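# Roll the alphabet block in-hand so its digit faces up

## Task

The alphabet block starts loose on the upward-facing palm of the hand. Reorient it inside the hand until the face bearing the digit points up; the goal picture is one acceptable orientation, and rotation about the vertical axis is free. Only this hand may contact the block (the wrist camera, the camera's post and the arm's final link count as hand). Contact with anything else, or the block leaving the hand, is a failure. To finish, the block must rest motionless for a moment on the palm or fingers, clear of the wrist, camera and post. The palm must face directly upward, and no hand motor may show moving or overload or be building toward a shutdown (motors dead since the start are exempt). Then declare completion. The hand is then opened automatically, and the block must still meet the goal while simply lying on the open hand.

## Robot and tools

Robot: one six-joint arm carrying a right dexterous hand with sixteen motors. Cameras are cam_high (fixed, 672x504) and cam_wrist (on the wrist, 672x504).

Frames. The scene frame has its origin on the table top under the arm's base, +z up, and +y to the left when looking along +x. Reported positions are in metres, orientation as a quaternion wxyz. The hand point sits in front of the palm where thumb tip meets index and middle tips. Its axes: +z runs along straightened fingers toward the tips, +x crosses the palm away from the thumb, +y points out of the palm face. The palm surface is at y = -0.062 m, the knuckle hinges at z = -0.017 m, and fingertips reach 0.139 m beyond that. A rigid mast near the wrist on the palm side occupies x +0.05 to +0.10, z -0.16 to -0.11, up to y = +0.06 m; the block must not rest against it. With the palm facing up, hand-point +y points up in the world.

execute_actions(actions): actions is a list of actions, and each action is a list of up to 15 rows. Each row lasts one control step (1/30 s). If an action has fewer than 15 rows, its final row repeats to fill the 15. A row is 24 numbers, each in [-1, 1]:
- Positions 1-6, dx dy dz rx ry rz: an offset, not a pose. It is measured in the hand point's own axes from the hand point's measured pose at the start of that action; for a call's first action, that is the last pose a result reported. Every row in an action refers to this same start, not to the row before. The scale is 1.0 = 0.6 m for translation and 1.0 = 180 degrees for rotation. rx ry rz form a single rotation vector. Each step the command is clipped to within 100 mm and 16 degrees of the measured pose, so large offsets need several actions. Position is favoured over orientation when both cannot be met.
- Positions 7-22: goal angles for the sixteen hand hinges, scaled linearly between each hinge's two stops. These are absolute set-points, not offsets.
- Position 23, current_limit: the current cap for all motors, linear from 0 mA at -1 to 550 mA at +1, with a floor of 11 mA. A low cap also slows hinges and may leave a finger unable to lift itself.
- Position 24, speed: set-point rate of (speed+1)/2 x 5.9 rad/s, with a floor of 0.001 of that rate.
Starting values are current_limit +0.4 and speed -0.6. Whatever was last sent stays in effect. An empty actions list only returns the current state.

Hand number order (degrees at +1, at -1; value when straight). On index, middle and ring, moving toward -1 does the following. _mcp bends the finger at the knuckle toward the palm (-18, +128; +0.75). _abd swings the finger sideways away from the thumb (-60, +60; 0.00). _pip bends the middle joint (-29, +108; +0.58). _dip bends the tip joint (-21, +117; +0.70). The order is index_mcp, index_abd, index_pip, index_dip, middle_mcp, middle_abd, middle_pip, middle_dip, ring_mcp, ring_abd, ring_pip, ring_dip, thumb_cmc, thumb_axl, thumb_mcp, thumb_ipl. thumb_cmc toward -1 brings the thumb from beside the palm to across its front (-20, +120; +0.71). thumb_axl rolls the thumb about its length (-27, +140; +0.68). thumb_mcp (-69, +109; +0.23) and thumb_ipl (-77, +108; +0.17) bend it: toward +z when thumb_axl is straight, and in thumb_cmc's -1 direction when thumb_axl is near -0.40. Fingertip caps are grippy; the rest of the hand is slippery. A finger pushes on an object only while its goal lies past the object's surface, with force up to the cap.

move(target, speed, stop_force, blocking): target is one 24-number row as above. Its first six numbers are an offset in hand-point axes from the pose in the latest result, and its hand numbers are sent when the move begins. The path is straight and lasts 0.5-10 s, and it is cut off at 10 s. speed is in m/s, from 0.002 to 0.5 (default 0.25), and allows rotation of up to twice that in rad/s. stop_force is optional, 9-40 N, and is not available in the first 0.2 s. It ends the path when the wrist sensor feels that much added resistance along the motion line; after that, the arm backs off two steps and holds. Do not use it on rotating moves or when moving away from contact. blocking=false returns after 0.5 s while the arm keeps going, and cannot be combined with stop_force; use wait(0) to check progress, or stop. The result adds a move: line giving the ending (done, off_target, moving, held, contact, fault), the limits that applied (paced = clipped, held = steps blocked), and the distance to target.

wait(seconds): 0 to 10 s, holding the last command; a running move continues. stop(): brings a running move to rest. zoom_image(camera, region): camera is cam_high or cam_wrist; region is [x0, y0, x1, y1] in image pixels from the top-left corner, at most 504x504. show_instructions(): shows the reference goal picture. finished_scene(scene): ends the current scene, given its number, and cannot be undone.

Results include the hand point's pose and velocities, a Hand target line, any pose unreachable notice, and per-step positions (HELD marks held-back steps). For the hand, in motor order, they show hand_goal, hand_measured, hand_current_ma (positive pushes toward -1) and hand_state (moving, goal, blocked, overload). They also give wrist force and torque in hand-point axes (noisy, offset up to about 4 N, saturating near 50 N), joint torques, and camera images.

Things to avoid. Any contact between the block and something other than the hand, and any drop; keep the palm up and move gently. A motor drawing 495 mA or more for 5 s shuts down for 10 s, so avoid long hard squeezes. Joint load limits are 130 N m for the shoulder and elbow and 24.3 N m for each wrist joint, and any external force of 150 N causes a fault stop lasting 10 s. Motors overheat from 70 °C, and at 85 °C the brakes lock. Knocking anything off the table counts as failure. Occasional outside pushes may nudge the block. The robot keeps executing its last command while you are thinking.

Each tool is called by a JSON object that holds its "fn" and its "kwargs", one argument or row to a line.

Reference images:

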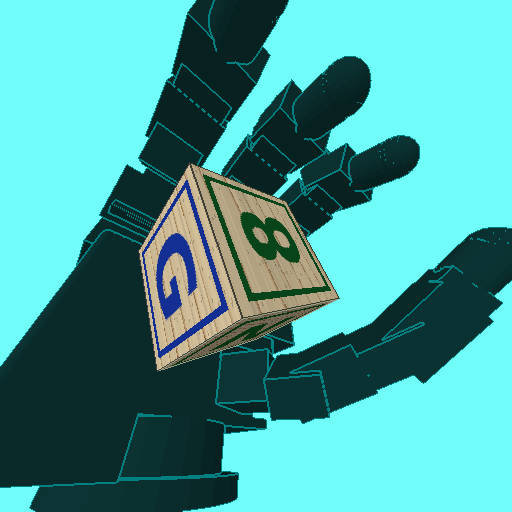

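## Session

{"fn": "execute_actions", "kwargs": {
  "actions": []
}}

Scene clock: 0.00 s.
end_effector_position=(+0.6144, +0.0528, +0.4423) hand_goal=(+0.046, +0.000, -0.008, +0.280, +0.046, +0.000, -0.008, +0.280, +0.046, +0.000, -0.008, +0.280, -0.104, +0.266, +0.032, -0.018) hand_measured=(+0.060, +0.000, -0.006, +0.282, +0.064, +0.000, -0.006, +0.282, +0.062, +0.000, -0.006, +0.282, -0.090, +0.270, +0.034, -0.016) hand_current_ma=(+88, +0, +15, +12, +93, +0, +14, +12, +87, +0, +14, +12, +67, +27, +9, +11) hand_state=(goal, goal, goal, goal, goal, goal, goal, goal, goal, overload, goal, goal, goal, goal, goal, goal) hand_current_limit=0.40 hand_speed=-0.60 end_effector_quat_wxyz=(+0.483, +0.492, +0.530, +0.493) end_effector_velocity=(+0.000, +0.001, +0.000) end_effector_angular_velocity=(+0.001, +0.000, +0.002)
Joint positions: [-0.176 -1.175  2.236 -4.162 -1.337 -0.043]
Joint velocities: [ 0.001 -0.    -0.     0.001  0.001  0.001]
Joint torques (N m, as the arm reports them, + toward a larger angle): no reading
Motor temperatures (°C, as the motors report them): [32 30 31 40 38 38]
Wrist force (N, on the end effector, along its own x y z axes, offset not removed): no reading
Wrist torque (N m, same axes, about the end effector's origin, offset not removed): no reading
Hand target: +0.614, +0.053, +0.442; +0.483, +0.492, +0.530, +0.493

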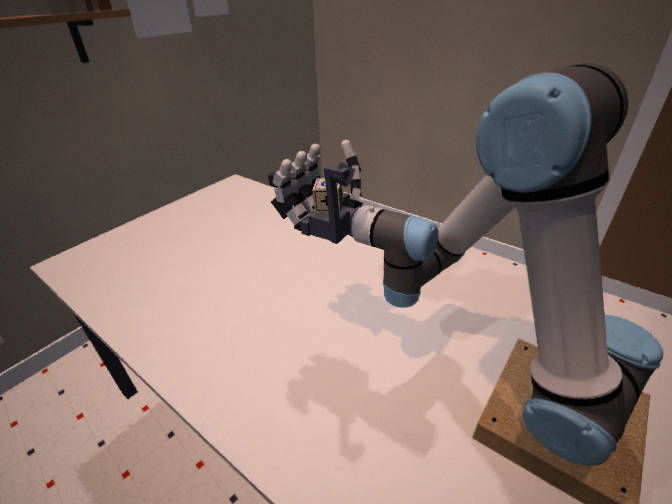

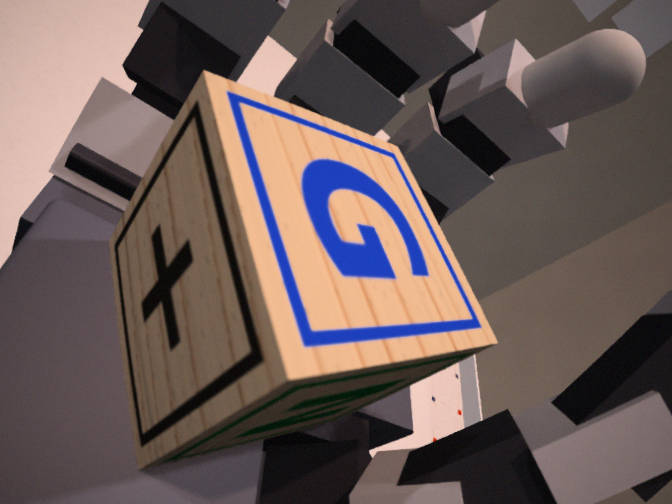

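{"fn": "execute_actions", "kwargs": {
  "actions": [
    [[0,0,0,0,0,0,0.4,0,0.3,0.4,0.4,0,0.3,0.4,-0.3,0,-0.4,0,-0.104,0.266,0.032,-0.018,0.4,-0.3]],
    [[0,0,0,0,0,0,0.4,0,0.3,0.4,0.4,0,0.3,0.4,-0.3,0,-0.4,0,-0.104,0.266,0.032,-0.018,0.4,-0.3]]
  ]
}}

Scene clock: 66.70 s.
end_effector_position=(+0.6144, +0.0528, +0.4423) hand_goal=(+0.400, +0.000, +0.300, +0.400, +0.400, +0.000, +0.300, +0.400, -0.300, +0.000, -0.400, +0.000, -0.104, +0.266, +0.032, -0.018) hand_measured=(+0.408, +0.000, +0.300, +0.398, +0.410, +0.000, +0.300, +0.398, -0.292, +0.000, -0.398, +0.002, -0.090, +0.270, +0.034, -0.016) hand_current_ma=(+47, +0, +0, -12, +51, +0, -1, -12, +41, +0, +5, +11, +67, +27, +9, +11) hand_state=(goal, goal, goal, goal, goal, goal, goal, goal, goal, overload, goal, goal, goal, goal, goal, goal) hand_current_limit=0.40 hand_speed=-0.30 end_effector_quat_wxyz=(+0.483, +0.492, +0.530, +0.493) end_effector_velocity=(-0.000, -0.000, +0.001) end_effector_angular_velocity=(-0.000, -0.002, -0.000)
Joint positions: [-0.176 -1.175  2.236 -4.162 -1.337 -0.043]
Joint velocities: [-0.001 -0.003  0.     0.001  0.001  0.   ]
Joint torques (N m, as the arm reports them, + toward a larger angle): [  5.53 -20.43  -6.26  -1.87  -1.19  -2.09]
Motor temperatures (°C, as the motors report them): [32 30 31 40 38 38]
Wrist force (N, on the end effector, along its own x y z axes, offset not removed): [-1.8 -0.4 0.0]
Wrist torque (N m, same axes, about the end effector's origin, offset not removed): [-0.03 0.21 -0.32]
Hand target: +0.614, +0.053, +0.442; +0.483, +0.492, +0.530, +0.493
Off the commanded pose: 0.000 m, 0 deg.
Step readings (end_effector_position; steps 1 to 15: 1st action; 16 to 30: 2nd action):
0: (+0.6144, +0.0528, +0.4423)
1: (+0.6144, +0.0528, +0.4423)
2: (+0.6144, +0.0528, +0.4423)
4: (+0.6144, +0.0528, +0.4423)
8: (+0.6144, +0.0528, +0.4423)
15: (+0.6144, +0.0528, +0.4423)
16: (+0.6144, +0.0528, +0.4423)
17: (+0.6144, +0.0528, +0.4423)
19: (+0.6144, +0.0528, +0.4423)
23: (+0.6144, +0.0528, +0.4423)
30: end_effector_position above
camera_calibration (this result's frames):
cam_wrist: T_world_to_cam=[[0.0858208, -0.764083, 0.639384, -0.258035], [-0.720531, -0.490818, -0.48983, 0.641849], [0.688091, -0.418658, -0.592668, -0.0159036], [0, 0, 0, 1]] pos_world=[0.49556, 0.111212, 0.469955]

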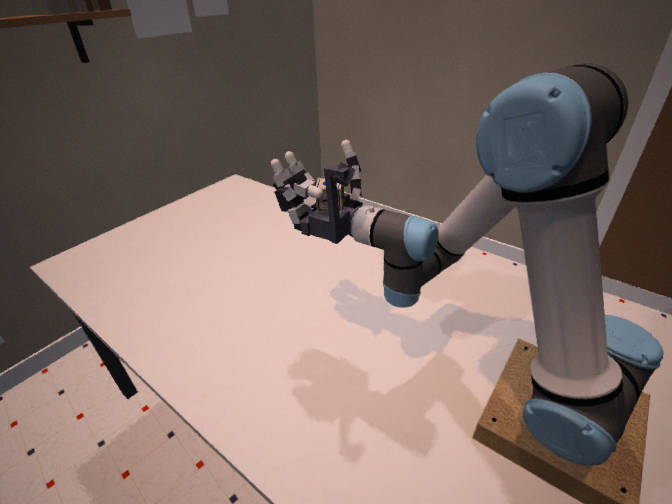

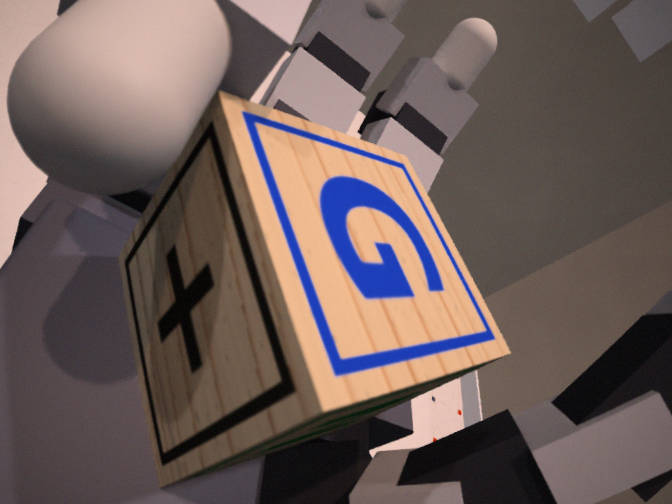

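{"fn": "execute_actions", "kwargs": {
  "actions": [
    [[0,0,0,0,0,0,0.4,0,0.3,0.4,0.4,0,0.3,0.4,-0.5,0,-0.55,-0.1,-0.104,0.266,0.032,-0.018,0.4,-0.6]],
    [[0,0,0,0,0,0,0.4,0,0.3,0.4,0.4,0,0.3,0.4,-0.5,0,-0.55,-0.1,-0.104,0.266,0.032,-0.018,0.4,-0.6]]
  ]
}}

Scene clock: 71.17 s.
end_effector_position=(+0.6144, +0.0528, +0.4423) hand_goal=(+0.400, +0.000, +0.300, +0.400, +0.400, +0.000, +0.300, +0.400, -0.500, +0.000, -0.550, -0.100, -0.104, +0.266, +0.032, -0.018) hand_measured=(+0.408, +0.000, +0.300, +0.398, +0.410, +0.000, +0.300, +0.398, -0.498, +0.000, -0.550, -0.098, -0.090, +0.270, +0.034, -0.016) hand_current_ma=(+47, +0, +0, -12, +51, +0, -1, -12, +10, +0, +0, +12, +67, +27, +9, +11) hand_state=(goal, goal, goal, goal, goal, goal, goal, goal, goal, overload, goal, goal, goal, goal, goal, goal) hand_current_limit=0.40 hand_speed=-0.60 end_effector_quat_wxyz=(+0.483, +0.492, +0.530, +0.493) end_effector_velocity=(-0.001, +0.000, +0.001) end_effector_angular_velocity=(-0.002, -0.003, -0.000)
Joint positions: [-0.176 -1.175  2.236 -4.162 -1.337 -0.043]
Joint velocities: [-0.    -0.002 -0.    -0.001 -0.001 -0.002]
Joint torques (N m, as the arm reports them, + toward a larger angle): [  6.56 -20.1   -6.86  -2.    -1.35  -2.28]
Motor temperatures (°C, as the motors report them): [32 30 31 40 38 38]
Wrist force (N, on the end effector, along its own x y z axes, offset not removed): [1.1 -0.8 0.0]
Wrist torque (N m, same axes, about the end effector's origin, offset not removed): [-0.14 -0.29 -0.05]
Hand target: +0.614, +0.053, +0.442; +0.483, +0.492, +0.530, +0.493
Off the commanded pose: 0.000 m, 0 deg.
Step readings (end_effector_position; steps 1 to 15: 1st action; 16 to 30: 2nd action):
0: (+0.6144, +0.0528, +0.4423)
1: (+0.6144, +0.0528, +0.4423)
2: (+0.6144, +0.0528, +0.4423)
4: (+0.6144, +0.0528, +0.4423)
8: (+0.6144, +0.0528, +0.4423)
15: (+0.6144, +0.0528, +0.4423)
16: (+0.6144, +0.0528, +0.4423)
17: (+0.6144, +0.0528, +0.4423)
19: (+0.6144, +0.0528, +0.4423)
23: (+0.6144, +0.0528, +0.4423)
30: end_effector_position above
camera_calibration (this result's frames):
cam_wrist: T_world_to_cam=[[0.0858209, -0.764083, 0.639383, -0.258035], [-0.720531, -0.490817, -0.489829, 0.641849], [0.688091, -0.418658, -0.592668, -0.0159034], [0, 0, 0, 1]] pos_world=[0.49556, 0.111212, 0.469954]

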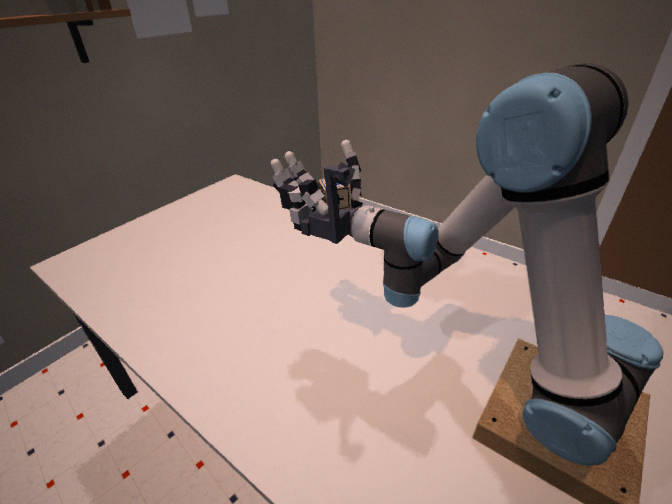

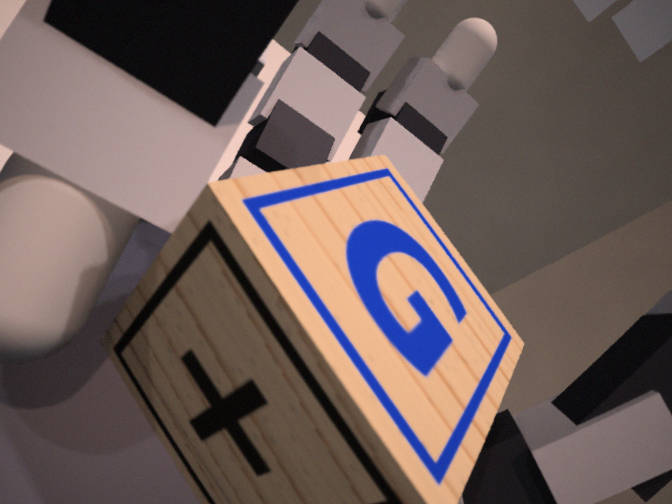

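{"fn": "execute_actions", "kwargs": {
  "actions": [
    [[0,0,0,0,0,0,0.6,0,-0.4,0.3,0.6,0,-0.4,0.3,0.0,0,0.0,0.3,-0.104,0.266,0.032,-0.018,0.4,0]],
    [[0,0,0,0,0,0,0.6,0,-0.4,0.3,0.6,0,-0.4,0.3,0.6,0,-0.4,0.3,-0.104,0.266,0.032,-0.018,0.4,0]],
    [[0,0,0,0.06,0,0,0.6,0,-0.4,0.3,0.6,0,-0.4,0.3,0.6,0,-0.4,0.3,-0.104,0.266,0.032,-0.018,0.4,0]],
    [[0,0,0,0.05,0,0,0.6,0,-0.4,0.3,0.6,0,-0.4,0.3,0.6,0,-0.4,0.3,-0.104,0.266,0.032,-0.018,0.4,0]],
    [[0,0,0,0,0,0,0.6,0,-0.4,0.3,0.6,0,-0.4,0.3,0.6,0,-0.4,0.3,-0.104,0.266,0.032,-0.018,0.4,0]]
  ]
}}

Scene clock: 85.20 s.
end_effector_position=(+0.6138, +0.0529, +0.4423) hand_goal=(+0.600, +0.000, -0.400, +0.300, +0.600, +0.000, -0.400, +0.300, +0.600, +0.000, -0.400, +0.300, -0.104, +0.266, +0.032, -0.018) hand_measured=(+0.610, +0.000, -0.396, +0.302, +0.612, +0.000, -0.396, +0.302, +0.610, +0.000, -0.396, +0.298, -0.094, +0.270, +0.032, -0.016) hand_current_ma=(+59, +0, +19, +13, +68, +0, +19, +13, +57, +0, +17, -14, +52, +23, +0, +8) hand_state=(goal, goal, goal, goal, goal, goal, goal, goal, goal, overload, goal, goal, goal, goal, goal, goal) hand_current_limit=0.40 hand_speed=0.00 end_effector_quat_wxyz=(+0.394, +0.566, +0.606, +0.397) end_effector_velocity=(-0.000, +0.000, +0.000) end_effector_angular_velocity=(+0.000, -0.001, +0.001)
Joint positions: [-0.177 -1.478  2.291 -3.568 -1.364 -0.12 ]
Joint velocities: [-0.    -0.001  0.     0.     0.001  0.   ]
Joint torques (N m, as the arm reports them, + toward a larger angle): [  7.1  -12.62 -10.57  -4.33   1.16   1.99]
Motor temperatures (°C, as the motors report them): [32 30 31 40 38 38]
Wrist force (N, on the end effector, along its own x y z axes, offset not removed): [0.6 2.4 -0.7]
Wrist torque (N m, same axes, about the end effector's origin, offset not removed): [0.37 -0.17 -0.04]
Hand target: +0.614, +0.053, +0.442; +0.394, +0.566, +0.606, +0.397
Off the commanded pose: 0.000 m, 0 deg.
Step readings (end_effector_position; steps 1 to 15: 1st action; 16 to 30: 2nd action; 31 to 45: 3rd action; 46 to 60: 4th action; 61 to 75: 5th action):
0: (+0.6144, +0.0528, +0.4423)
1: (+0.6144, +0.0528, +0.4423)
2: (+0.6144, +0.0528, +0.4423)
4: (+0.6144, +0.0528, +0.4423)
8: (+0.6144, +0.0528, +0.4423)
15: (+0.6144, +0.0528, +0.4423)
16: (+0.6144, +0.0528, +0.4423)
17: (+0.6144, +0.0528, +0.4423)
19: (+0.6144, +0.0528, +0.4423)
23: (+0.6144, +0.0528, +0.4423)
30: (+0.6144, +0.0528, +0.4423)
31: (+0.6143, +0.0528, +0.4423)
32: (+0.6126, +0.0531, +0.4420)
34: (+0.6086, +0.0539, +0.4452)
38: (+0.6114, +0.0533, +0.4426)
45: (+0.6140, +0.0528, +0.4422)
46: (+0.6140, +0.0528, +0.4423)
47: (+0.6127, +0.0529, +0.4437)
49: (+0.6099, +0.0534, +0.4485)
53: (+0.6118, +0.0532, +0.4435)
60: (+0.6138, +0.0529, +0.4423)
61: (+0.6138, +0.0528, +0.4423)
62: (+0.6139, +0.0528, +0.4423)
64: (+0.6138, +0.0529, +0.4425)
68: (+0.6138, +0.0529, +0.4425)
75: end_effector_position above
camera_calibration (this result's frames):
cam_wrist: T_world_to_cam=[[0.287663, -0.7553, 0.588873, -0.359924], [-0.845138, -0.489441, -0.214919, 0.596275], [0.450547, -0.435855, -0.779126, 0.213739], [0, 0, 0, 1]] pos_world=[0.511172, 0.11315, 0.50663]

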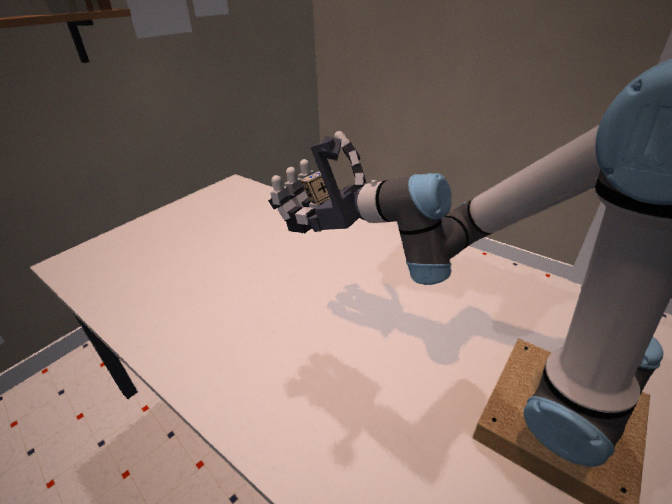

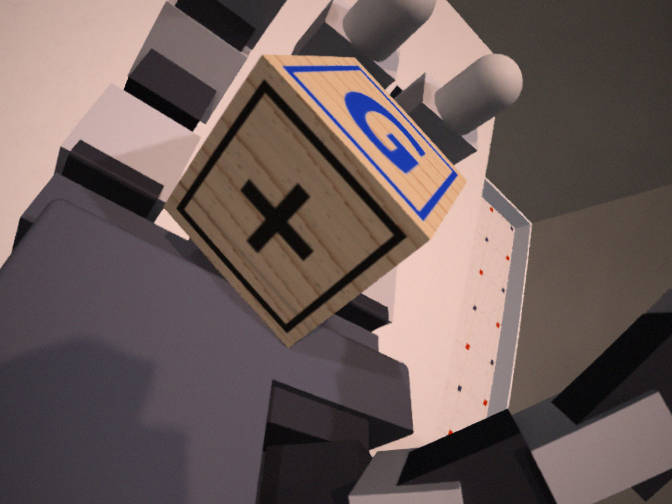

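{"fn": "execute_actions", "kwargs": {
  "actions": [
    [[0,0,0,0,0,0,0.1,0,-0.4,0.3,0.1,0,-0.4,0.3,0.1,0,-0.4,0.3,-0.104,0.266,0.032,-0.018,0.4,-0.6]],
    [[0,0,0,0,0,0,-0.45,0,-0.3,0.3,-0.45,0,-0.3,0.3,-0.45,0,-0.3,0.3,-0.104,0.266,0.032,-0.018,0.4,-0.6]],
    [[0,0,0,0,0,0,-0.45,0,-0.3,0.3,-0.45,0,-0.3,0.3,-0.45,0,-0.3,0.3,-0.104,0.266,0.032,-0.018,0.4,-0.6]]
  ]
}}

Scene clock: 92.43 s.
end_effector_position=(+0.6138, +0.0529, +0.4423) hand_goal=(-0.450, +0.000, -0.300, +0.300, -0.450, +0.000, -0.300, +0.300, -0.450, +0.000, -0.300, +0.300, -0.104, +0.266, +0.032, -0.018) hand_measured=(-0.258, +0.000, -0.290, +0.302, -0.238, +0.000, -0.286, +0.302, -0.442, +0.000, -0.302, +0.298, -0.094, +0.270, +0.032, -0.016) hand_current_ma=(+385, +0, +54, +11, +385, +2, +70, +11, +45, +0, -14, -13, +52, +23, +0, +8) hand_state=(blocked, goal, goal, goal, blocked, goal, goal, goal, goal, overload, goal, goal, goal, goal, goal, goal) hand_current_limit=0.40 hand_speed=-0.60 end_effector_quat_wxyz=(+0.394, +0.566, +0.606, +0.397) end_effector_velocity=(+0.000, -0.001, -0.001) end_effector_angular_velocity=(+0.002, +0.002, -0.002)
Joint positions: [-0.177 -1.478  2.291 -3.568 -1.364 -0.12 ]
Joint velocities: [-0.001  0.002 -0.    -0.    -0.     0.002]
Joint torques (N m, as the arm reports them, + toward a larger angle): [ -5.15 -17.86 -15.24  -3.18  -0.74   1.56]
Motor temperatures (°C, as the motors report them): [32 30 31 40 38 38]
Wrist force (N, on the end effector, along its own x y z axes, offset not removed): [-1.8 2.1 2.8]
Wrist torque (N m, same axes, about the end effector's origin, offset not removed): [-0.03 0.04 -0.29]
Hand target: +0.614, +0.053, +0.442; +0.394, +0.566, +0.606, +0.397
Off the commanded pose: 0.000 m, 0 deg.
Step readings (end_effector_position; steps 1 to 15: 1st action; 16 to 30: 2nd action; 31 to 45: 3rd action):
0: (+0.6138, +0.0529, +0.4423)
1: (+0.6138, +0.0529, +0.4423)
2: (+0.6138, +0.0529, +0.4423)
4: (+0.6138, +0.0529, +0.4423)
8: (+0.6138, +0.0529, +0.4423)
15: (+0.6138, +0.0529, +0.4423)
16: (+0.6138, +0.0529, +0.4423)
17: (+0.6138, +0.0529, +0.4423)
19: (+0.6138, +0.0529, +0.4423)
23: (+0.6138, +0.0529, +0.4423)
30: (+0.6138, +0.0529, +0.4423)
31: (+0.6138, +0.0529, +0.4423)
32: (+0.6138, +0.0529, +0.4423)
34: (+0.6138, +0.0529, +0.4423)
38: (+0.6138, +0.0529, +0.4423)
45: end_effector_position above
camera_calibration (this result's frames):
cam_wrist: T_world_to_cam=[[0.287707, -0.75531, 0.588839, -0.359917], [-0.84513, -0.48946, -0.214905, 0.596262], [0.450533, -0.435815, -0.779156, 0.213735], [0, 0, 0, 1]] pos_world=[0.511175, 0.113147, 0.506606]

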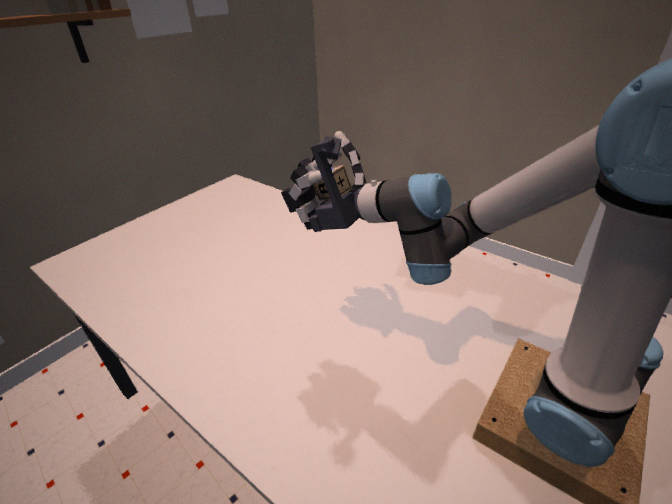

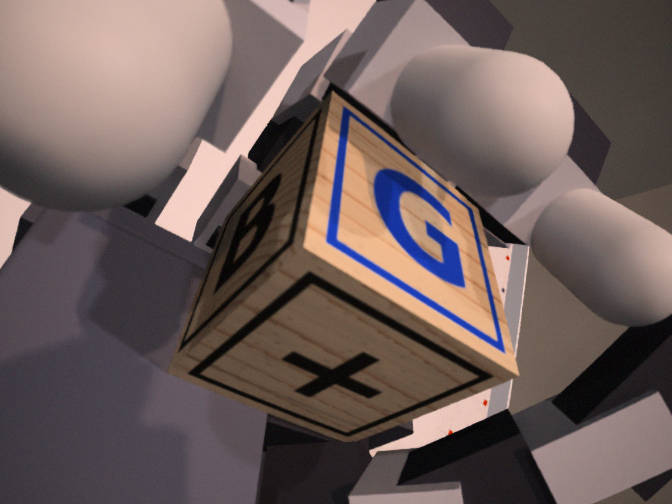

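{"fn": "execute_actions", "kwargs": {
  "actions": [
    [[0,0,0,-0.06,0,0,-0.45,0,-0.3,0.3,-0.45,0,-0.3,0.3,-0.45,0,-0.3,0.3,-0.104,0.266,0.032,-0.018,0.4,-0.6]],
    [[0,0,0,-0.05,0,0,-0.45,0,0.2,0.3,-0.45,0,0.2,0.3,-0.45,0,0.2,0.3,-0.104,0.266,0.032,-0.018,0.4,-0.6]],
    [[0,0,0,0,0,0,-0.45,0,0.2,0.3,-0.45,0,0.2,0.3,-0.45,0,0.2,0.3,-0.104,0.266,0.032,-0.018,0.4,-0.6]]
  ]
}}

Scene clock: 100.57 s.
end_effector_position=(+0.6135, +0.0529, +0.4415) hand_goal=(-0.450, +0.000, +0.200, +0.300, -0.450, +0.000, +0.200, +0.300, -0.450, +0.000, +0.200, +0.300, -0.104, +0.266, +0.032, -0.018) hand_measured=(-0.442, +0.000, +0.196, +0.302, -0.446, +0.000, +0.194, +0.302, -0.448, +0.000, +0.196, +0.298, -0.094, +0.270, +0.032, -0.018) hand_current_ma=(+51, +0, -19, +11, +23, +3, -26, +11, +13, +0, -26, -13, +51, +20, -6, +6) hand_state=(goal, goal, goal, goal, goal, goal, goal, goal, goal, overload, goal, goal, goal, goal, goal, goal) hand_current_limit=0.40 hand_speed=-0.60 end_effector_quat_wxyz=(+0.483, +0.492, +0.531, +0.493) end_effector_velocity=(+0.000, -0.000, -0.000) end_effector_angular_velocity=(+0.000, +0.001, -0.000)
Joint positions: [-0.177 -1.175  2.239 -4.164 -1.336 -0.043]
Joint velocities: [-0.001  0.     0.     0.001  0.001 -0.   ]
Joint torques (N m, as the arm reports them, + toward a larger angle): [ -0.65 -37.33  -5.31  -1.03   1.04  -2.38]
Motor temperatures (°C, as the motors report them): [32 30 31 40 38 38]
Wrist force (N, on the end effector, along its own x y z axes, offset not removed): [-0.8 3.6 0.4]
Wrist torque (N m, same axes, about the end effector's origin, offset not removed): [0.27 -0.02 -0.01]
Hand target: +0.613, +0.053, +0.442; +0.483, +0.492, +0.531, +0.493
Off the commanded pose: 0.000 m, 0 deg.
Step readings (end_effector_position; steps 1 to 15: 1st action; 16 to 30: 2nd action; 31 to 45: 3rd action):
0: (+0.6138, +0.0529, +0.4423)
1: (+0.6138, +0.0528, +0.4420)
2: (+0.6145, +0.0526, +0.4379)
4: (+0.6170, +0.0522, +0.4276)
8: (+0.6133, +0.0529, +0.4372)
15: (+0.6136, +0.0529, +0.4418)
16: (+0.6137, +0.0528, +0.4419)
17: (+0.6152, +0.0526, +0.4408)
19: (+0.6169, +0.0523, +0.4358)
23: (+0.6136, +0.0528, +0.4396)
30: (+0.6135, +0.0529, +0.4415)
31: (+0.6135, +0.0529, +0.4416)
32: (+0.6135, +0.0529, +0.4416)
34: (+0.6135, +0.0529, +0.4416)
38: (+0.6135, +0.0529, +0.4415)
45: end_effector_position above
camera_calibration (this result's frames):
cam_wrist: T_world_to_cam=[[0.0867985, -0.764108, 0.639222, -0.257872], [-0.720743, -0.491125, -0.48921, 0.640765], [0.687747, -0.418252, -0.593354, -0.0152274], [0, 0, 0, 1]] pos_world=[0.494682, 0.111284, 0.469271]

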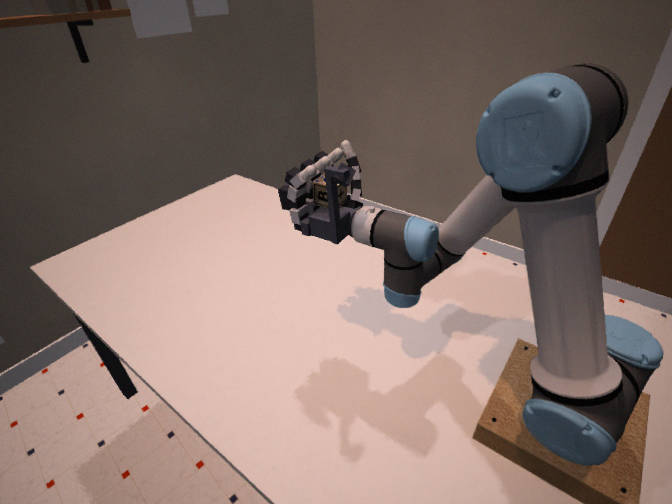

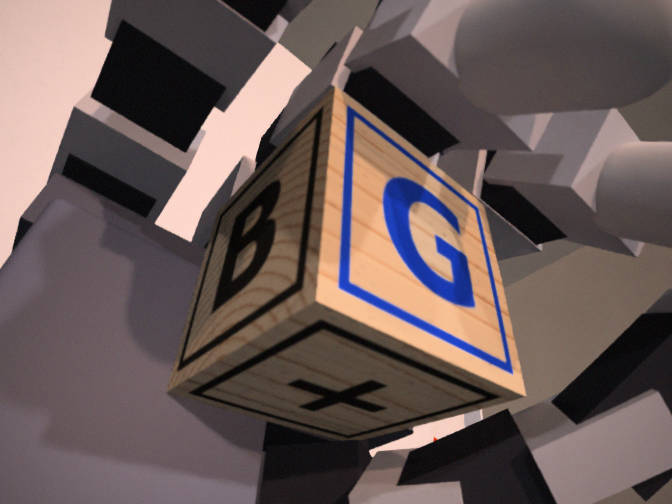

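{"fn": "zoom_image", "kwargs": {
  "camera": "cam_high",
  "region": [260,120,400,250]
}}

Region (260, 120, 400, 250) of cam_high's 672x504 image, scaled by 3.600, with more detail than that image has; it fills the top 468 rows of this view, and the rest is white.

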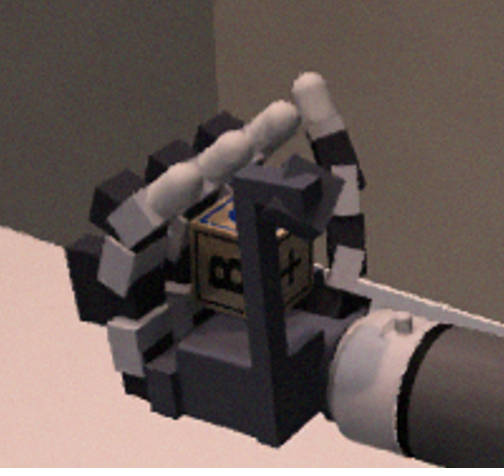

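{"fn": "execute_actions", "kwargs": {
  "actions": [
    [[0,0,0,0,0,0,0.65,0,0.45,-0.5,0.65,0,0.45,-0.5,0.65,0,0.45,-0.5,-0.104,0.266,0.032,-0.018,0.4,0]],
    [[0,0,0,0.06,0,0,0.65,0,0.45,-0.5,0.65,0,0.45,-0.5,0.65,0,0.45,-0.5,-0.104,0.266,0.032,-0.018,0.4,0]],
    [[0,0,0,0.06,0,0,0.65,0,0.45,-0.5,0.65,0,0.45,-0.5,0.65,0,0.45,-0.5,-0.104,0.266,0.032,-0.018,0.4,0]],
    [[0,0,0,0,0,0,0.65,0,0.45,-0.5,0.65,0,0.45,-0.5,0.65,0,0.45,-0.5,-0.104,0.266,0.032,-0.018,0.4,0]],
    [[0,0,0,0,0,0,0.65,0,0.45,-0.5,0.65,0,0.45,-0.5,0.65,0,0.45,-0.5,-0.104,0.266,0.032,-0.018,0.4,0]]
  ]
}}

{"fn": "zoom_image", "kwargs": {
  "camera": "cam_high",
  "region": [240,110,400,260]
}}

Scene clock: 127.63 s.
end_effector_position=(+0.6127, +0.0530, +0.4416) hand_goal=(+0.650, +0.000, +0.450, -0.500, +0.650, +0.000, +0.450, -0.500, +0.650, +0.000, +0.450, -0.500, -0.104, +0.266, +0.032, -0.018) hand_measured=(+0.660, +0.000, +0.450, -0.498, +0.666, +0.000, +0.452, -0.498, +0.660, +0.000, +0.450, -0.498, -0.094, +0.270, +0.032, -0.018) hand_current_ma=(+63, +0, +4, +13, +83, +2, +11, +14, +62, +0, +4, +14, +47, +20, -6, +6) hand_state=(goal, goal, goal, goal, goal, goal, goal, goal, goal, overload, goal, goal, goal, goal, goal, goal) hand_current_limit=0.40 hand_speed=0.00 end_effector_quat_wxyz=(+0.385, +0.572, +0.612, +0.387) end_effector_velocity=(-0.000, -0.000, +0.001) end_effector_angular_velocity=(-0.001, -0.002, -0.000)
Joint positions: [-0.176 -1.504  2.29  -3.511 -1.368 -0.126]
Joint velocities: [-0.001 -0.001 -0.    -0.001  0.    -0.001]
Joint torques (N m, as the arm reports them, + toward a larger angle): [  5.49 -12.99 -12.    -4.21   1.1    1.84]
Motor temperatures (°C, as the motors report them): [32 30 31 40 38 38]
Wrist force (N, on the end effector, along its own x y z axes, offset not removed): [-1.2 0.7 1.6]
Wrist torque (N m, same axes, about the end effector's origin, offset not removed): [0.04 0.04 -0.10]
Hand target: +0.613, +0.053, +0.442; +0.385, +0.572, +0.612, +0.387
Off the commanded pose: 0.000 m, 0 deg.
Step readings (end_effector_position; steps 1 to 15: 1st action; 16 to 30: 2nd action; 31 to 45: 3rd action; 46 to 60: 4th action; 61 to 75: 5th action):
0: (+0.6135, +0.0529, +0.4415)
1: (+0.6135, +0.0529, +0.4415)
2: (+0.6135, +0.0529, +0.4415)
4: (+0.6135, +0.0529, +0.4415)
8: (+0.6135, +0.0529, +0.4415)
15: (+0.6135, +0.0529, +0.4415)
16: (+0.6134, +0.0529, +0.4415)
17: (+0.6117, +0.0531, +0.4414)
19: (+0.6077, +0.0540, +0.4445)
23: (+0.6105, +0.0534, +0.4419)
30: (+0.6131, +0.0529, +0.4414)
31: (+0.6131, +0.0529, +0.4415)
32: (+0.6117, +0.0530, +0.4428)
34: (+0.6078, +0.0538, +0.4495)
38: (+0.6100, +0.0535, +0.4436)
45: (+0.6127, +0.0530, +0.4416)
46: (+0.6129, +0.0530, +0.4416)
47: (+0.6129, +0.0530, +0.4416)
49: (+0.6128, +0.0530, +0.4418)
53: (+0.6128, +0.0530, +0.4418)
60: (+0.6127, +0.0530, +0.4416)
61: (+0.6127, +0.0530, +0.4416)
62: (+0.6127, +0.0530, +0.4416)
64: (+0.6127, +0.0530, +0.4416)
68: (+0.6127, +0.0530, +0.4416)
75: end_effector_position above
camera_calibration (this result's frames):
cam_wrist: T_world_to_cam=[[0.305259, -0.754532, 0.580946, -0.366406], [-0.851445, -0.489464, -0.188323, 0.587444], [0.426448, -0.437157, -0.791856, 0.234168], [0, 0, 0, 1]] pos_world=[0.512165, 0.113437, 0.508918]

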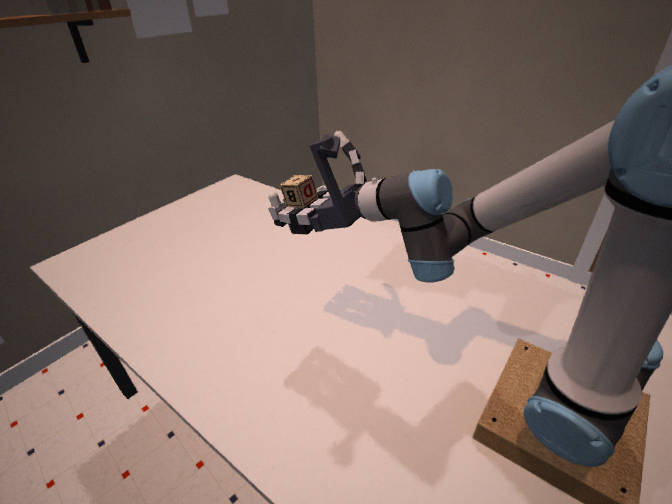

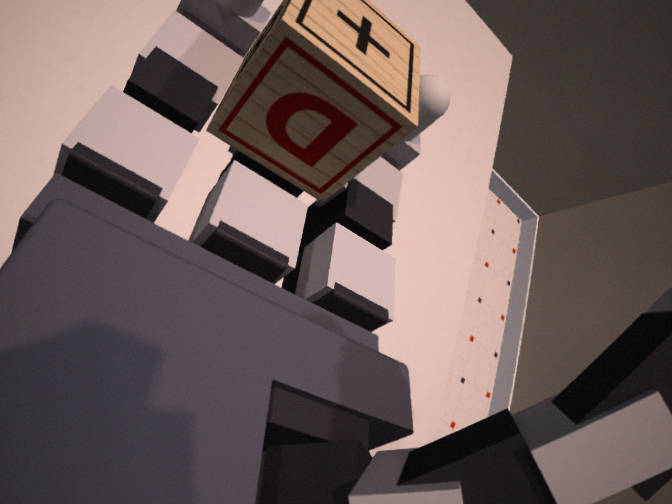

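Region (240, 110, 400, 260) of cam_high's 672x504 image, scaled by 3.150, with more detail than that image has; it fills the top 472 rows of this view, and the rest is white.

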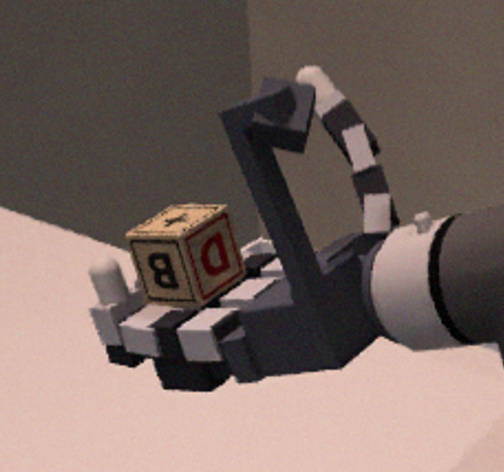

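{"fn": "execute_actions", "kwargs": {
  "actions": [
    [[0,0,0,0,0,0,0.35,0,0.45,-0.5,0.35,0,0.45,-0.5,0.35,0,0.45,-0.5,-0.104,0.266,0.032,-0.018,0.4,-0.7]],
    [[0,0,0,0,0,0,0.0,0,0.45,-0.5,0.0,0,0.45,-0.5,0.0,0,0.45,-0.5,-0.104,0.266,0.032,-0.018,0.4,-0.7]],
    [[0,0,0,0,0,0,0.0,0,0.45,-0.5,0.0,0,0.45,-0.5,0.0,0,0.45,-0.5,-0.104,0.266,0.032,-0.018,0.4,-0.7]]
  ]
}}

{"fn": "zoom_image", "kwargs": {
  "camera": "cam_high",
  "region": [240,110,400,260]
}}

Scene clock: 137.67 s.
end_effector_position=(+0.6127, +0.0530, +0.4416) hand_goal=(+0.000, +0.000, +0.450, -0.500, +0.000, +0.000, +0.450, -0.500, +0.000, +0.000, +0.450, -0.500, -0.104, +0.266, +0.032, -0.018) hand_measured=(+0.020, +0.000, +0.450, -0.498, +0.024, +0.000, +0.452, -0.498, +0.022, +0.000, +0.450, -0.498, -0.094, +0.270, +0.032, -0.018) hand_current_ma=(+123, +0, +4, +12, +134, +2, +11, +12, +123, +0, +4, +12, +47, +20, -6, +6) hand_state=(blocked, goal, goal, goal, blocked, goal, goal, goal, blocked, overload, goal, goal, goal, goal, goal, goal) hand_current_limit=0.40 hand_speed=-0.70 end_effector_quat_wxyz=(+0.385, +0.572, +0.612, +0.387) end_effector_velocity=(-0.001, -0.000, +0.002) end_effector_angular_velocity=(-0.001, -0.004, -0.002)
Joint positions: [-0.176 -1.504  2.29  -3.511 -1.368 -0.126]
Joint velocities: [-0.001 -0.004 -0.    -0.001 -0.001  0.   ]
Joint torques (N m, as the arm reports them, + toward a larger angle): [  5.32 -27.24 -28.27  -2.7   -0.95   0.09]
Motor temperatures (°C, as the motors report them): [32 30 31 40 38 38]
Wrist force (N, on the end effector, along its own x y z axes, offset not removed): [-0.9 1.2 1.4]
Wrist torque (N m, same axes, about the end effector's origin, offset not removed): [0.19 -0.07 -0.25]
Hand target: +0.613, +0.053, +0.442; +0.385, +0.572, +0.612, +0.387
Off the commanded pose: 0.000 m, 0 deg.
Step readings (end_effector_position; steps 1 to 15: 1st action; 16 to 30: 2nd action; 31 to 45: 3rd action):
0: (+0.6127, +0.0530, +0.4416)
1: (+0.6127, +0.0530, +0.4416)
2: (+0.6127, +0.0530, +0.4416)
4: (+0.6127, +0.0530, +0.4416)
8: (+0.6127, +0.0530, +0.4416)
15: (+0.6127, +0.0530, +0.4416)
16: (+0.6127, +0.0530, +0.4416)
17: (+0.6127, +0.0530, +0.4416)
19: (+0.6127, +0.0530, +0.4416)
23: (+0.6127, +0.0530, +0.4416)
30: (+0.6127, +0.0530, +0.4416)
31: (+0.6127, +0.0530, +0.4416)
32: (+0.6127, +0.0530, +0.4416)
34: (+0.6127, +0.0530, +0.4416)
38: (+0.6127, +0.0530, +0.4416)
45: end_effector_position above
camera_calibration (this result's frames):
cam_wrist: T_world_to_cam=[[0.305252, -0.754532, 0.58095, -0.366407], [-0.851448, -0.489459, -0.188323, 0.587446], [0.426447, -0.437163, -0.791853, 0.234171], [0, 0, 0, 1]] pos_world=[0.512165, 0.113436, 0.508923]

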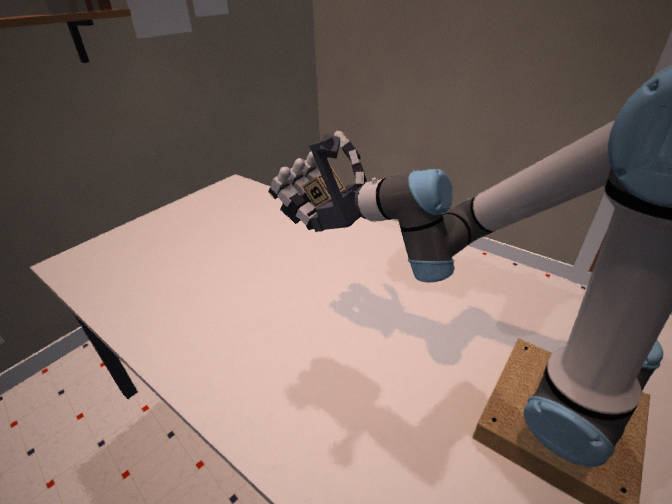

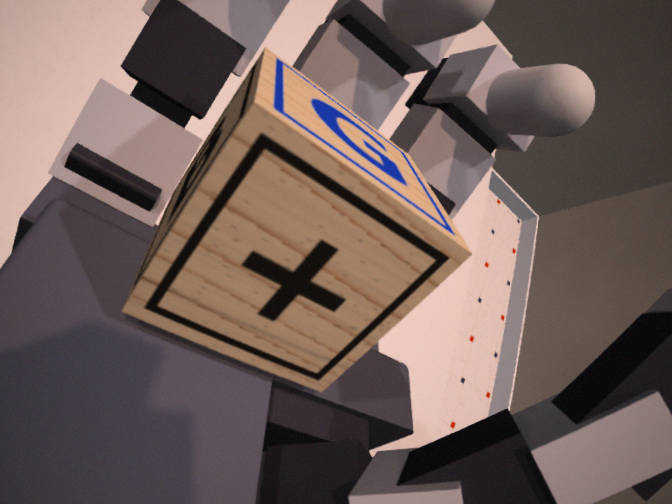

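Region (240, 110, 400, 260) of cam_high's 672x504 image, scaled by 3.150, with more detail than that image has; it fills the top 472 rows of this view, and the rest is white.

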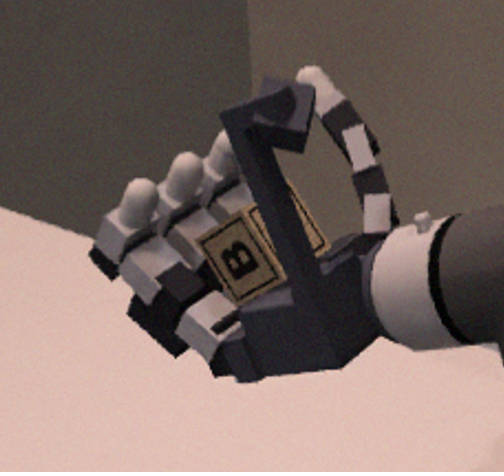

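{"fn": "execute_actions", "kwargs": {
  "actions": [
    [[0,0,0,-0.06,0,0,-0.35,0,0.45,-0.2,-0.35,0,0.45,-0.2,-0.35,0,0.45,-0.2,-0.104,0.266,0.032,-0.018,0.4,-0.5]],
    [[0,0,0,-0.065,0,0,-0.45,0,0.3,0.0,-0.45,0,0.3,0.0,-0.45,0,0.3,0.0,-0.104,0.266,0.032,-0.018,0.4,-0.5]],
    [[0,0,0,0,0,0,-0.45,0,0.3,0.0,-0.45,0,0.3,0.0,-0.45,0,0.3,0.0,-0.104,0.266,0.032,-0.018,0.4,-0.5]],
    [[0,0,0,0,0,0,0.6,0,-0.4,0.3,0.6,0,-0.4,0.3,0.6,0,-0.4,0.3,-0.104,0.266,0.032,-0.018,0.4,-0.3]],
    [[0,0,0,0,0,0,0.6,0,-0.4,0.3,0.6,0,-0.4,0.3,0.6,0,-0.4,0.3,-0.104,0.266,0.032,-0.018,0.4,-0.3]]
  ]
}}

{"fn": "zoom_image", "kwargs": {
  "camera": "cam_high",
  "region": [240,110,400,260]
}}

Scene clock: 162.17 s.
end_effector_position=(+0.6123, +0.0531, +0.4406) hand_goal=(+0.600, +0.000, -0.400, +0.300, +0.600, +0.000, -0.400, +0.300, +0.600, +0.000, -0.400, +0.300, -0.104, +0.266, +0.032, -0.018) hand_measured=(+0.606, +0.000, -0.398, +0.296, +0.608, +0.000, -0.398, +0.298, +0.608, +0.000, -0.398, +0.298, -0.096, +0.270, +0.030, -0.018) hand_current_ma=(+41, +0, +12, -15, +43, +2, +13, -15, +40, +0, +13, -15, +37, +19, -8, +6) hand_state=(moving, goal, goal, goal, goal, goal, goal, goal, goal, overload, goal, goal, goal, goal, goal, goal) hand_current_limit=0.40 hand_speed=-0.30 end_effector_quat_wxyz=(+0.486, +0.489, +0.527, +0.497) end_effector_velocity=(-0.000, -0.000, +0.000) end_effector_angular_velocity=(+0.001, -0.001, -0.001)
Joint positions: [-0.177 -1.162  2.236 -4.189 -1.334 -0.04 ]
Joint velocities: [ 0.    -0.     0.    -0.001 -0.001  0.001]
Joint torques (N m, as the arm reports them, + toward a larger angle): [ -4.97 -35.3   -6.02  -1.22   1.02  -2.33]
Motor temperatures (°C, as the motors report them): [32 30 31 40 38 38]
Wrist force (N, on the end effector, along its own x y z axes, offset not removed): [-1.9 1.2 2.5]
Wrist torque (N m, same axes, about the end effector's origin, offset not removed): [-0.07 0.06 -0.19]
Hand target: +0.612, +0.053, +0.441; +0.486, +0.489, +0.527, +0.497
Off the commanded pose: 0.000 m, 0 deg.
Step readings (end_effector_position; steps 1 to 15: 1st action; 16 to 30: 2nd action; 31 to 45: 3rd action; 46 to 60: 4th action; 61 to 75: 5th action):
0: (+0.6127, +0.0530, +0.4416)
1: (+0.6127, +0.0530, +0.4413)
2: (+0.6133, +0.0529, +0.4367)
4: (+0.6155, +0.0525, +0.4260)
8: (+0.6120, +0.0531, +0.4363)
15: (+0.6125, +0.0530, +0.4411)
16: (+0.6127, +0.0530, +0.4412)
17: (+0.6142, +0.0528, +0.4401)
19: (+0.6174, +0.0522, +0.4317)
23: (+0.6125, +0.0530, +0.4371)
30: (+0.6123, +0.0530, +0.4406)
31: (+0.6124, +0.0530, +0.4407)
32: (+0.6124, +0.0530, +0.4408)
34: (+0.6124, +0.0530, +0.4407)
38: (+0.6124, +0.0530, +0.4406)
45: (+0.6123, +0.0531, +0.4406)
46: (+0.6123, +0.0531, +0.4406)
47: (+0.6123, +0.0531, +0.4406)
49: (+0.6123, +0.0531, +0.4406)
53: (+0.6123, +0.0531, +0.4406)
60: (+0.6123, +0.0531, +0.4406)
61: (+0.6123, +0.0531, +0.4406)
62: (+0.6123, +0.0531, +0.4406)
64: (+0.6123, +0.0531, +0.4406)
68: (+0.6123, +0.0531, +0.4406)
75: end_effector_position above
camera_calibration (this result's frames):
cam_wrist: T_world_to_cam=[[0.0786431, -0.764557, 0.63974, -0.252248], [-0.713128, -0.491567, -0.49981, 0.639626], [0.696609, -0.41691, -0.583885, -0.0245645], [0, 0, 0, 1]] pos_world=[0.493085, 0.11132, 0.466722]

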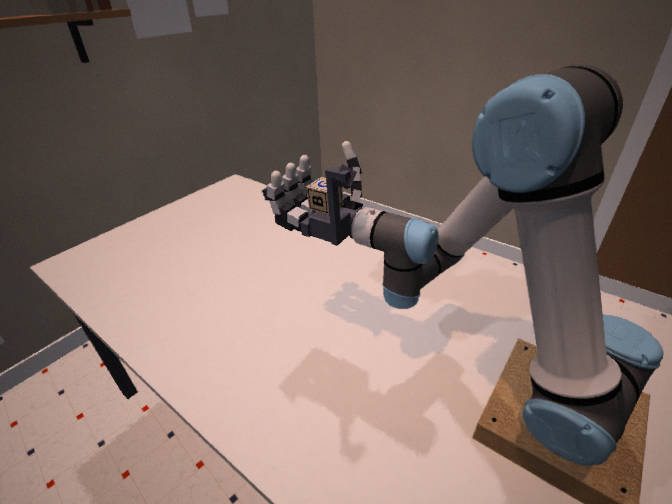

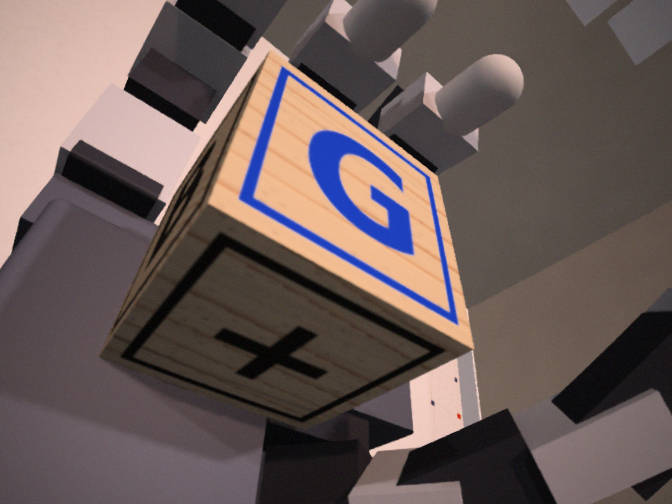

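Region (240, 110, 400, 260) of cam_high's 672x504 image, scaled by 3.150, with more detail than that image has; it fills the top 472 rows of this view, and the rest is white.

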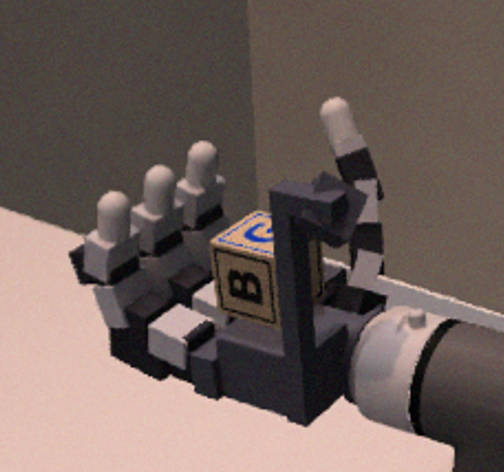

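{"fn": "execute_actions", "kwargs": {
  "actions": [
    [[0,0,0,0.03,0,0,0.6,0,-0.4,0.3,0.6,0,-0.4,0.3,0.6,0,-0.4,0.3,-0.104,0.266,0.032,-0.018,0.4,-0.3]],
    [[0,0,0,0.03,0,0,0.6,0,-0.4,0.3,0.6,0,-0.4,0.3,0.6,0,-0.4,0.3,-0.104,0.266,0.032,-0.018,0.4,-0.3]],
    [[0,0,0,0.025,0,0,0.6,0,-0.4,0.3,0.6,0,-0.4,0.3,0.6,0,-0.4,0.3,-0.104,0.266,0.032,-0.018,0.4,-0.3]],
    [[0,0,0,0.025,0,0,0.6,0,-0.4,0.3,0.6,0,-0.4,0.3,0.6,0,-0.4,0.3,-0.104,0.266,0.032,-0.018,0.4,-0.3]],
    [[0,0,0,0,0,0,0.6,0,-0.3,0.2,0.6,0,-0.3,0.2,0.6,0,-0.3,0.2,-0.104,0.266,0.032,-0.018,0.4,-0.9]],
    [[0,0,0,0,0,0,0.6,0,-0.15,0.05,0.6,0,-0.15,0.05,0.6,0,-0.15,0.05,-0.104,0.266,0.032,-0.018,0.4,-0.9]],
    [[0,0,0,0,0,0,0.6,0,0.0,-0.1,0.6,0,0.0,-0.1,0.6,0,0.0,-0.1,-0.104,0.266,0.032,-0.018,0.4,-0.9]],
    [[0,0,0,0,0,0,0.6,0,0.0,-0.1,0.6,0,0.0,-0.1,0.6,0,0.0,-0.1,-0.104,0.266,0.032,-0.018,0.4,-0.9]]
  ]
}}

{"fn": "zoom_image", "kwargs": {
  "camera": "cam_high",
  "region": [240,110,400,260]
}}

Scene clock: 175.77 s.
end_effector_position=(+0.6121, +0.0531, +0.4407) hand_goal=(+0.600, +0.000, +0.000, -0.100, +0.600, +0.000, +0.000, -0.100, +0.600, +0.000, +0.000, -0.100, -0.104, +0.266, +0.032, -0.018) hand_measured=(+0.610, +0.000, +0.000, -0.098, +0.612, +0.000, +0.000, -0.098, +0.610, +0.000, +0.000, -0.098, -0.096, +0.270, +0.030, -0.018) hand_current_ma=(+59, +0, -1, +15, +66, +2, -1, +15, +60, +0, -1, +15, +37, +19, -8, +6) hand_state=(goal, goal, goal, goal, goal, goal, goal, goal, goal, overload, goal, goal, goal, goal, goal, goal) hand_current_limit=0.40 hand_speed=-0.90 end_effector_quat_wxyz=(+0.396, +0.564, +0.604, +0.400) end_effector_velocity=(+0.000, -0.000, -0.000) end_effector_angular_velocity=(+0.001, +0.001, -0.001)
Joint positions: [-0.178 -1.47   2.298 -3.594 -1.36  -0.118]
Joint velocities: [ 0.001  0.    -0.     0.001 -0.002  0.001]
Joint torques (N m, as the arm reports them, + toward a larger angle): [  8.82 -14.47 -16.6   -4.15  -0.33   0.98]
Motor temperatures (°C, as the motors report them): [32 30 31 40 38 38]
Wrist force (N, on the end effector, along its own x y z axes, offset not removed): [0.9 1.9 0.2]
Wrist torque (N m, same axes, about the end effector's origin, offset not removed): [0.27 -0.15 -0.11]
Hand target: +0.612, +0.053, +0.441; +0.396, +0.564, +0.604, +0.400
Off the commanded pose: 0.000 m, 0 deg.
Step readings (end_effector_position; steps 1 to 15: 1st action; 16 to 30: 2nd action; 31 to 45: 3rd action; 46 to 60: 4th action; 61 to 75: 5th action; 76 to 90: 6th action; 91 to 105: 7th action; 106 to 120: 8th action):
0: (+0.6123, +0.0531, +0.4406)
1: (+0.6122, +0.0531, +0.4406)
2: (+0.6111, +0.0534, +0.4411)
4: (+0.6105, +0.0535, +0.4416)
8: (+0.6116, +0.0532, +0.4406)
15: (+0.6123, +0.0531, +0.4406)
16: (+0.6122, +0.0531, +0.4406)
17: (+0.6111, +0.0533, +0.4414)
19: (+0.6103, +0.0535, +0.4423)
23: (+0.6115, +0.0532, +0.4408)
30: (+0.6122, +0.0531, +0.4407)
31: (+0.6122, +0.0531, +0.4407)
32: (+0.6112, +0.0532, +0.4420)
34: (+0.6108, +0.0533, +0.4426)
38: (+0.6117, +0.0531, +0.4410)
45: (+0.6122, +0.0531, +0.4406)
46: (+0.6121, +0.0531, +0.4408)
47: (+0.6113, +0.0532, +0.4428)
49: (+0.6109, +0.0534, +0.4434)
53: (+0.6116, +0.0532, +0.4410)
60: (+0.6121, +0.0531, +0.4407)
61: (+0.6121, +0.0531, +0.4407)
62: (+0.6121, +0.0531, +0.4407)
64: (+0.6121, +0.0531, +0.4407)
68: (+0.6121, +0.0531, +0.4408)
75: (+0.6121, +0.0531, +0.4407)
76: (+0.6121, +0.0531, +0.4407)
77: (+0.6121, +0.0531, +0.4407)
79: (+0.6121, +0.0531, +0.4407)
83: (+0.6121, +0.0531, +0.4407)
90: (+0.6121, +0.0531, +0.4407)
91: (+0.6121, +0.0531, +0.4407)
92: (+0.6121, +0.0531, +0.4407)
94: (+0.6121, +0.0531, +0.4407)
98: (+0.6121, +0.0531, +0.4407)
105: (+0.6121, +0.0531, +0.4407)
106: (+0.6121, +0.0531, +0.4407)
107: (+0.6121, +0.0531, +0.4407)
109: (+0.6121, +0.0531, +0.4407)
113: (+0.6121, +0.0531, +0.4407)
120: end_effector_position above
camera_calibration (this result's frames):
cam_wrist: T_world_to_cam=[[0.283042, -0.755361, 0.591031, -0.35642], [-0.842085, -0.490694, -0.223856, 0.596807], [0.459107, -0.434338, -0.774965, 0.206184], [0, 0, 0, 1]] pos_world=[0.508783, 0.113178, 0.504039]

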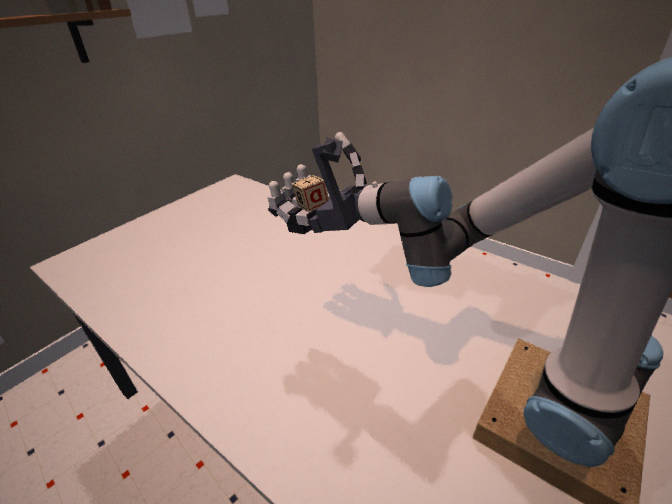

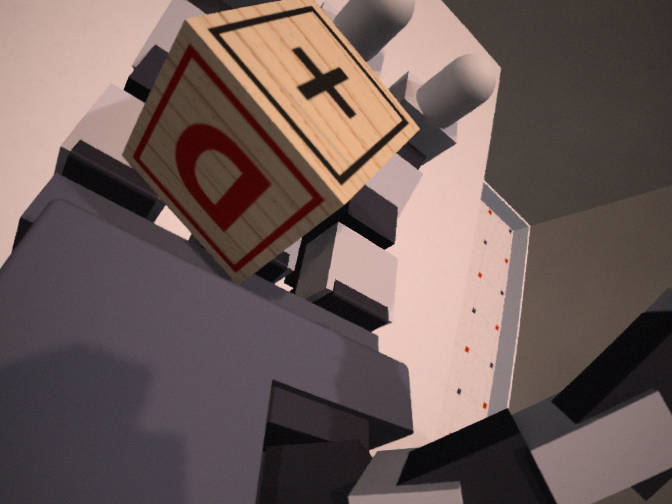

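Region (240, 110, 400, 260) of cam_high's 672x504 image, scaled by 3.150, with more detail than that image has; it fills the top 472 rows of this view, and the rest is white.

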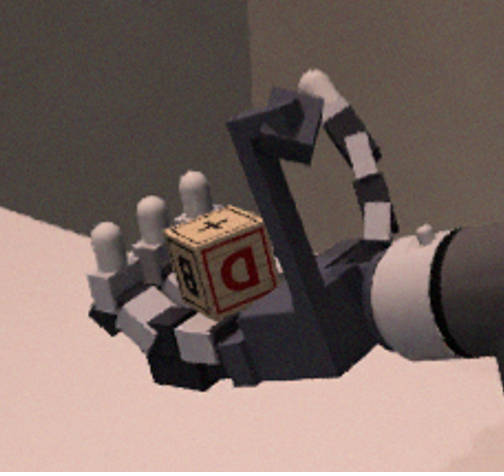

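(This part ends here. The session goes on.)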